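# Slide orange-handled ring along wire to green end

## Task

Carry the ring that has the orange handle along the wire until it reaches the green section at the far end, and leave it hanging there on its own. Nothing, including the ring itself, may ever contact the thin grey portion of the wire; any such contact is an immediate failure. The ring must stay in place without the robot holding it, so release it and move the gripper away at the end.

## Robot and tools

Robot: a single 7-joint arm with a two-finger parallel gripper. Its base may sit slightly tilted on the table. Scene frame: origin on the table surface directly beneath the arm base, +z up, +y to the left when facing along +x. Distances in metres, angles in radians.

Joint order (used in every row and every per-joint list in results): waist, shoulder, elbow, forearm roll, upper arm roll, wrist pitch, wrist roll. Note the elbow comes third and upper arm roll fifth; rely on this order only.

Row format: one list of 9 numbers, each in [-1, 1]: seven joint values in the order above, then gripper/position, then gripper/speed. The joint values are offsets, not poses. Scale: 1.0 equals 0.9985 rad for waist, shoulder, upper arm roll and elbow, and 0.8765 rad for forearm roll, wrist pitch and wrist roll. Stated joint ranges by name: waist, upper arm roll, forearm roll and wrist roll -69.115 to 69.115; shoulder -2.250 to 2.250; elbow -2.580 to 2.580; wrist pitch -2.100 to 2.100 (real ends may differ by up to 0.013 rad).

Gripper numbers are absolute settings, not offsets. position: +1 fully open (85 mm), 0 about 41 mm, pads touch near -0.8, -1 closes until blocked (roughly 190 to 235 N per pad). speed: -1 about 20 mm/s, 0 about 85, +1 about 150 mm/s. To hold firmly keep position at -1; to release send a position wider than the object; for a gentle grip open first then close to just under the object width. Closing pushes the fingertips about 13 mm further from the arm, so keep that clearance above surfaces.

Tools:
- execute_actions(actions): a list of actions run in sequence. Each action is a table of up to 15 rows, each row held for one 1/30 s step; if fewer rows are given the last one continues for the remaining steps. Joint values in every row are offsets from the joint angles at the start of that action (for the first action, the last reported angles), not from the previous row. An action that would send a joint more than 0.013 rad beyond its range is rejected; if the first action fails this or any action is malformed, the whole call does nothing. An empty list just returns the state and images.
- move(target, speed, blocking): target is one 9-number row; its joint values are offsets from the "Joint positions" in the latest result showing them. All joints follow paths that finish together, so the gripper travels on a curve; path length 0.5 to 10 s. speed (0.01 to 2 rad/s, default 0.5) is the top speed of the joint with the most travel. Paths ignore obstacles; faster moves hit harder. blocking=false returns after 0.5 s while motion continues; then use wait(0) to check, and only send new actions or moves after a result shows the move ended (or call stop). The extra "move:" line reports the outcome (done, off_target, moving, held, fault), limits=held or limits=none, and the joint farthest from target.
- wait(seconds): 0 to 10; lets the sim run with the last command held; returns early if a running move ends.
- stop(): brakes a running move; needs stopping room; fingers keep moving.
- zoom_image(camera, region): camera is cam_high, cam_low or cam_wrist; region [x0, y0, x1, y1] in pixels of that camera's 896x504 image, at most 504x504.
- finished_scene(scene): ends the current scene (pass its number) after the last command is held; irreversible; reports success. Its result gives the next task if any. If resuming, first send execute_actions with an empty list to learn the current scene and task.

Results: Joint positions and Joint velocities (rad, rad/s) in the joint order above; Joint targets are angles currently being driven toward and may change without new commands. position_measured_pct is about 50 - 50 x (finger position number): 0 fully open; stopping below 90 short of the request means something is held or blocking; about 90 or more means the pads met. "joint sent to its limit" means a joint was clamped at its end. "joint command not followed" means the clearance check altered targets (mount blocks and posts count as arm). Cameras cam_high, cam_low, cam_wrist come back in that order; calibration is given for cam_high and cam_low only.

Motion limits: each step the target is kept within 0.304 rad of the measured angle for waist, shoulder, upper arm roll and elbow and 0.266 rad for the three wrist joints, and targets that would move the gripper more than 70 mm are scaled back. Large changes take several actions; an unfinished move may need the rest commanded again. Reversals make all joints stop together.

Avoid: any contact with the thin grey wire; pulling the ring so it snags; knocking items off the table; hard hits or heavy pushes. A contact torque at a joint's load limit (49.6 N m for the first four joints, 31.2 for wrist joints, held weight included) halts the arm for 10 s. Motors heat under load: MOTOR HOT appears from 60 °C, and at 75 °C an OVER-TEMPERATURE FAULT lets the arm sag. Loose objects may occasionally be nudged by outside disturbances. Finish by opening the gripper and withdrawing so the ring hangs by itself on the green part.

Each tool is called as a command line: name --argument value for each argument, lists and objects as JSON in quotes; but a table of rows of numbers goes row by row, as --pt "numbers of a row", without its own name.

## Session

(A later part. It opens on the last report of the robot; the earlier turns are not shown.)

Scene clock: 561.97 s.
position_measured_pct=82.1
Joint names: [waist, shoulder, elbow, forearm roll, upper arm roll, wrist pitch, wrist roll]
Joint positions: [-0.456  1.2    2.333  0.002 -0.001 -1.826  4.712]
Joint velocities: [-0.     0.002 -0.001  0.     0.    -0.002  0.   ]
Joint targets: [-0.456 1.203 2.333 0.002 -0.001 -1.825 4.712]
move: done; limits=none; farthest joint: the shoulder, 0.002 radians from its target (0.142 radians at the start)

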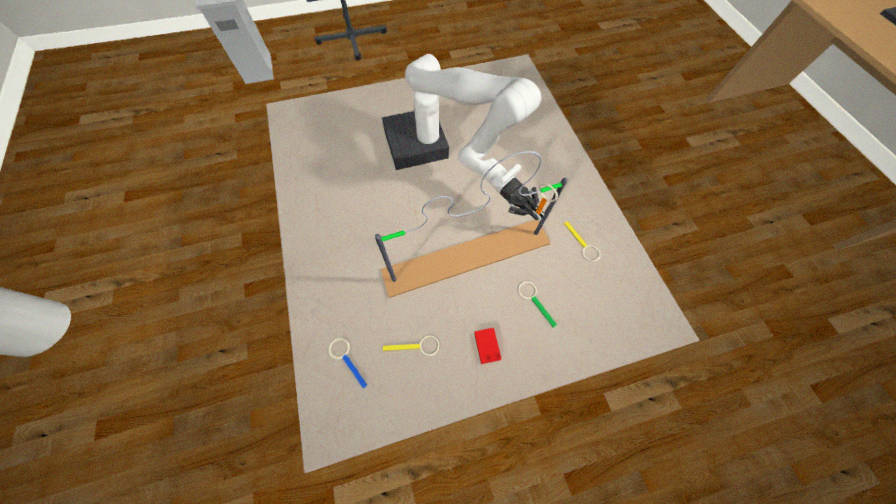

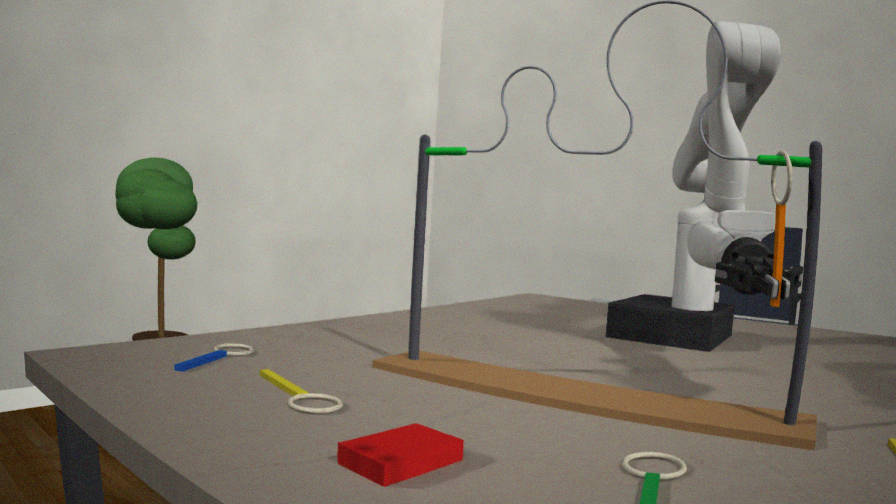

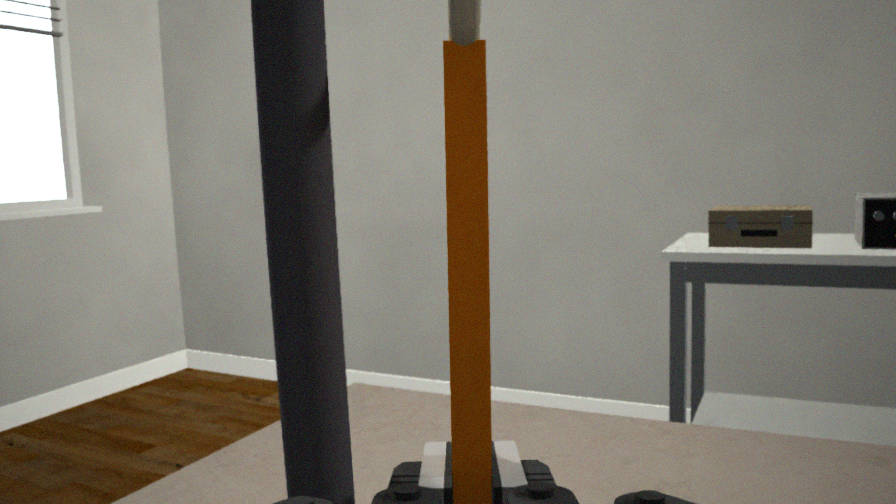

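move --target '[0,0,0,0,0,0,0,-0.3,-1]'

move --target '[0,-0.205,0.2,0,0,0.315,0,-0.3,-1]' --speed 0.3

Scene clock: 572.60 s.
position_measured_pct=65.1
Joint names: [waist, shoulder, elbow, forearm roll, upper arm roll, wrist pitch, wrist roll]
Joint positions: [-0.456  1.2    2.333  0.002 -0.001 -1.826  4.712]
Joint velocities: [ 0.    -0.002  0.    -0.     0.001  0.     0.   ]
Joint targets: [-0.456 1.200 2.333 0.002 -0.001 -1.826 4.712]
move: done; limits=none; farthest joint: the waist, 0.000 radians from its target (0.000 radians at the start)

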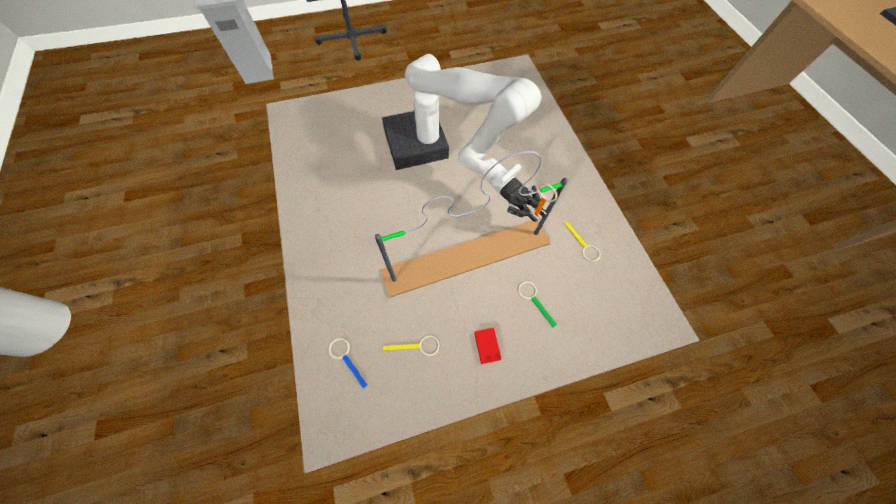

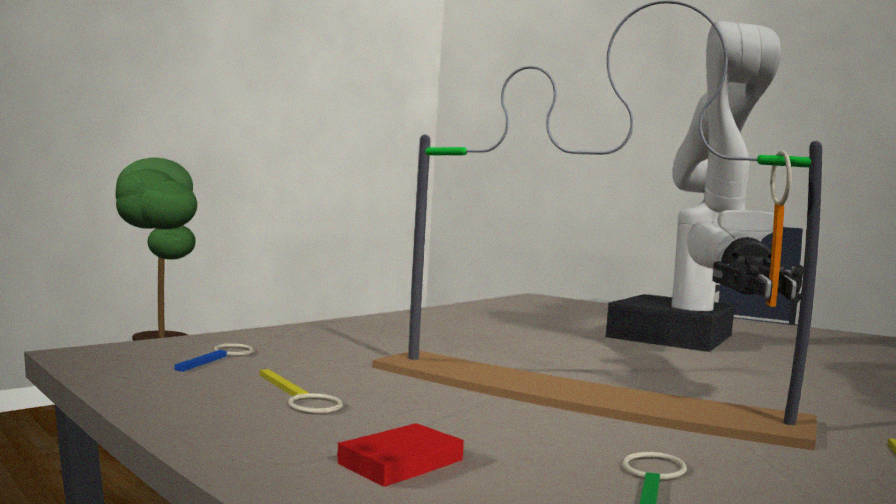

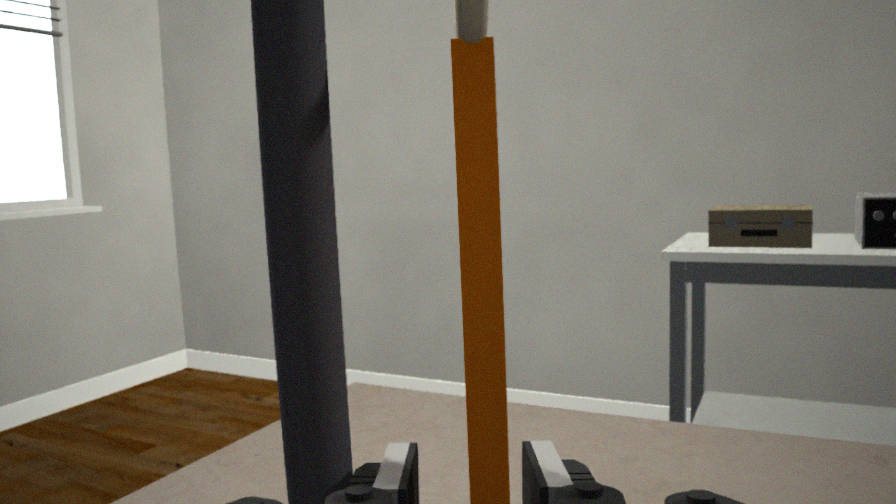

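Scene clock: 574.03 s.
position_measured_pct=65.1
Joint names: [waist, shoulder, elbow, forearm roll, upper arm roll, wrist pitch, wrist roll]
Joint positions: [-0.456  0.996  2.532  0.002 -0.001 -1.55   4.712]
Joint velocities: [-0.    -0.004  0.001 -0.001 -0.     0.001  0.   ]
Joint targets: [-0.456 0.996 2.532 0.002 -0.001 -1.550 4.712]
move: done; limits=none; farthest joint: the shoulder, 0.001 radians from its target (0.205 radians at the start)

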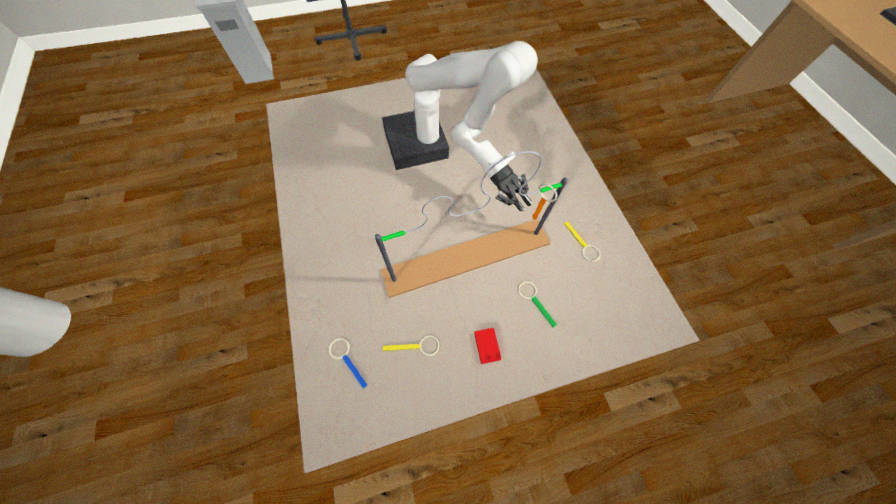

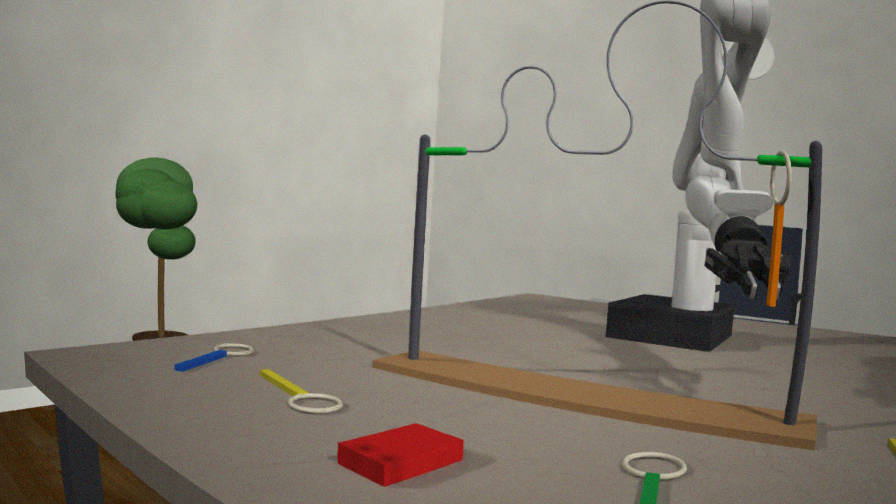

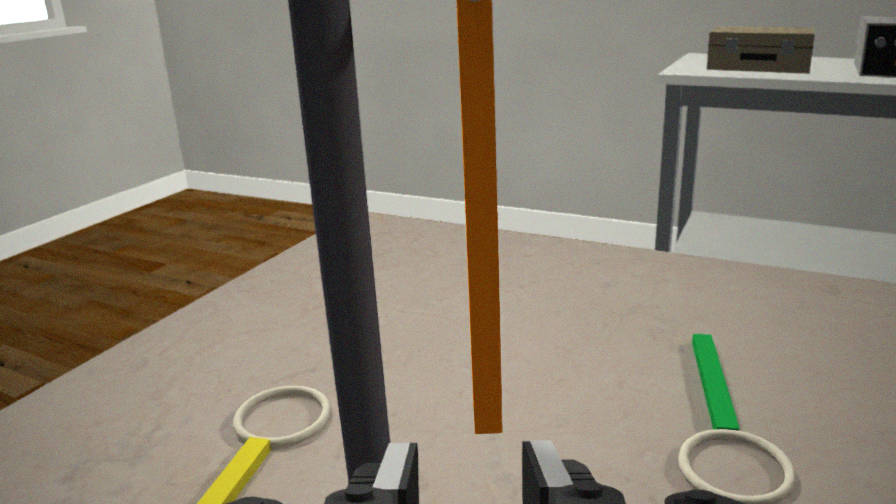

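move --target '[0,-0.5,0,0,0,1,0,-0.3,-1]' --speed 0.9

move --target '[0,-0.75,0,0,0,1,0,-0.3,-1]' --speed 0.9

Scene clock: 580.83 s.
position_measured_pct=65.1
Joint names: [waist, shoulder, elbow, forearm roll, upper arm roll, wrist pitch, wrist roll]
Joint positions: [-0.456  0.497  2.532  0.002 -0.001 -0.674  4.712]
Joint velocities: [-0.    -0.004  0.    -0.     0.     0.    -0.   ]
Joint targets: [-0.456 0.497 2.532 0.002 -0.001 -0.674 4.712]
move: done; limits=none; farthest joint: the waist, 0.000 radians from its target (0.000 radians at the start)

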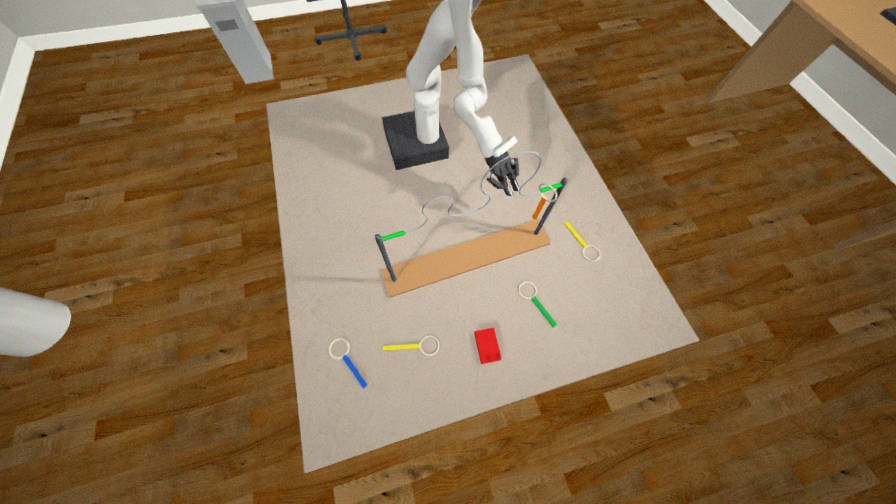

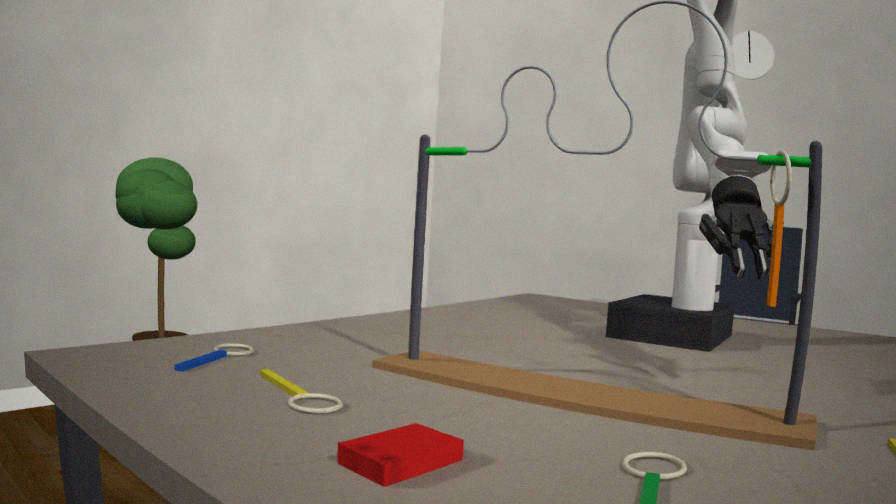

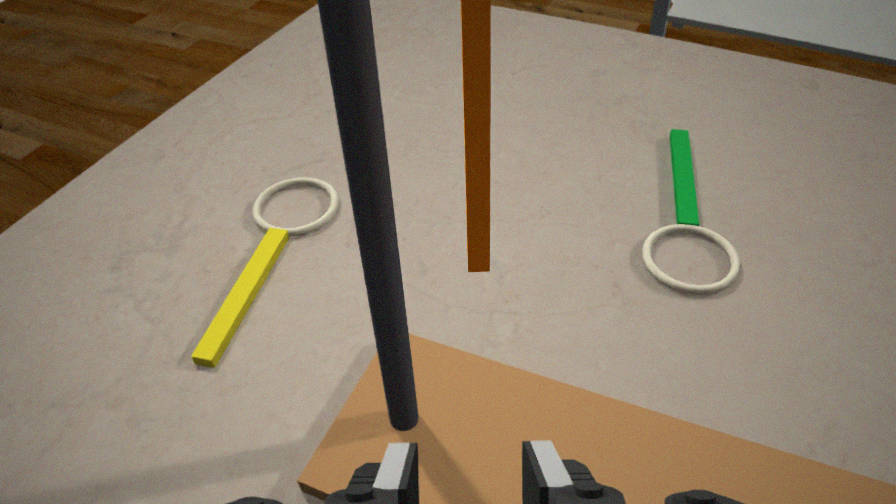

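Scene clock: 582.57 s.
position_measured_pct=65.1
Joint names: [waist, shoulder, elbow, forearm roll, upper arm roll, wrist pitch, wrist roll]
Joint positions: [-0.456 -0.252  2.532  0.002 -0.001  0.203  4.712]
Joint velocities: [-0.    -0.003  0.     0.    -0.001 -0.001  0.   ]
Joint targets: [-0.456 -0.252 2.532 0.002 -0.001 0.203 4.712]
move: done; limits=none; farthest joint: the waist, 0.000 radians from its target (0.000 radians at the start)

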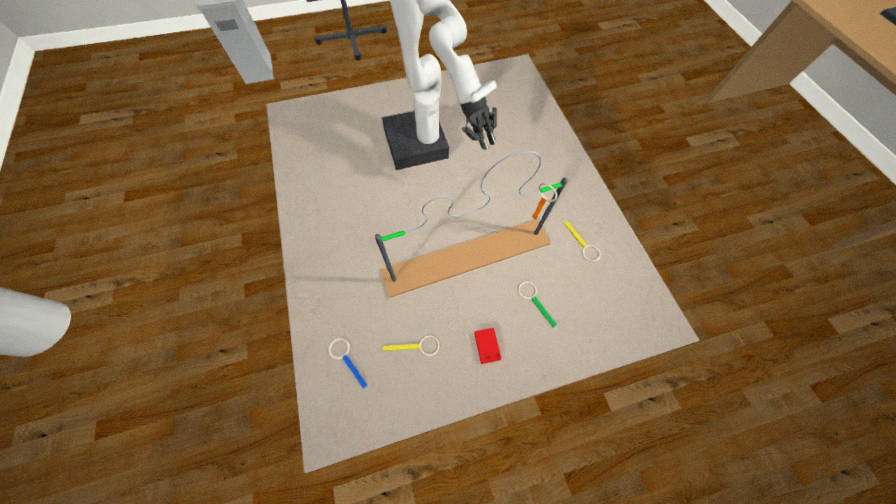

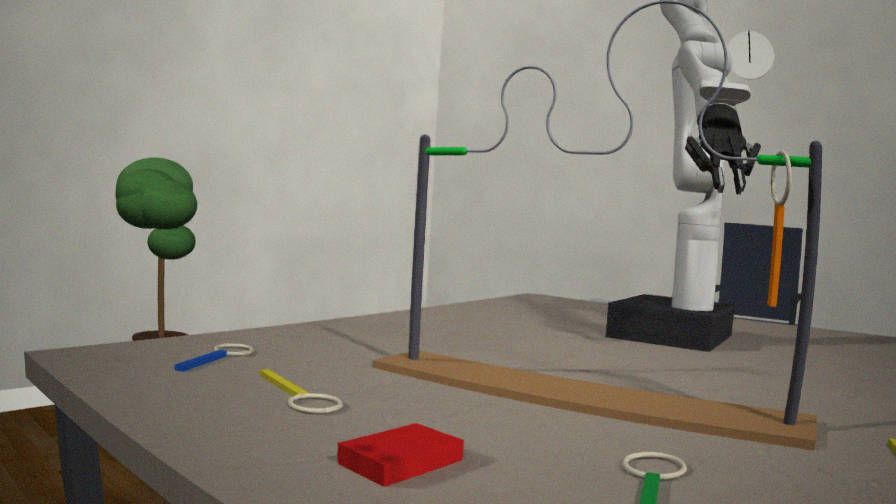

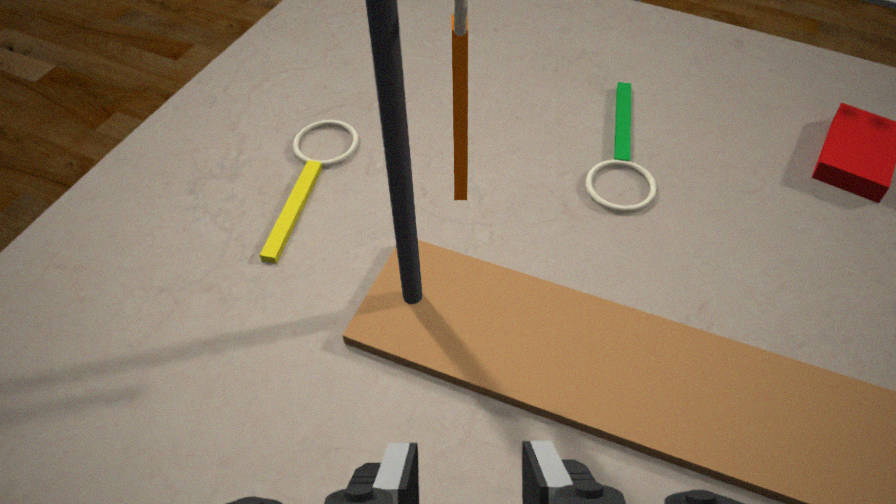

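finished_scene --scene 1

The scene is finished: the task was done.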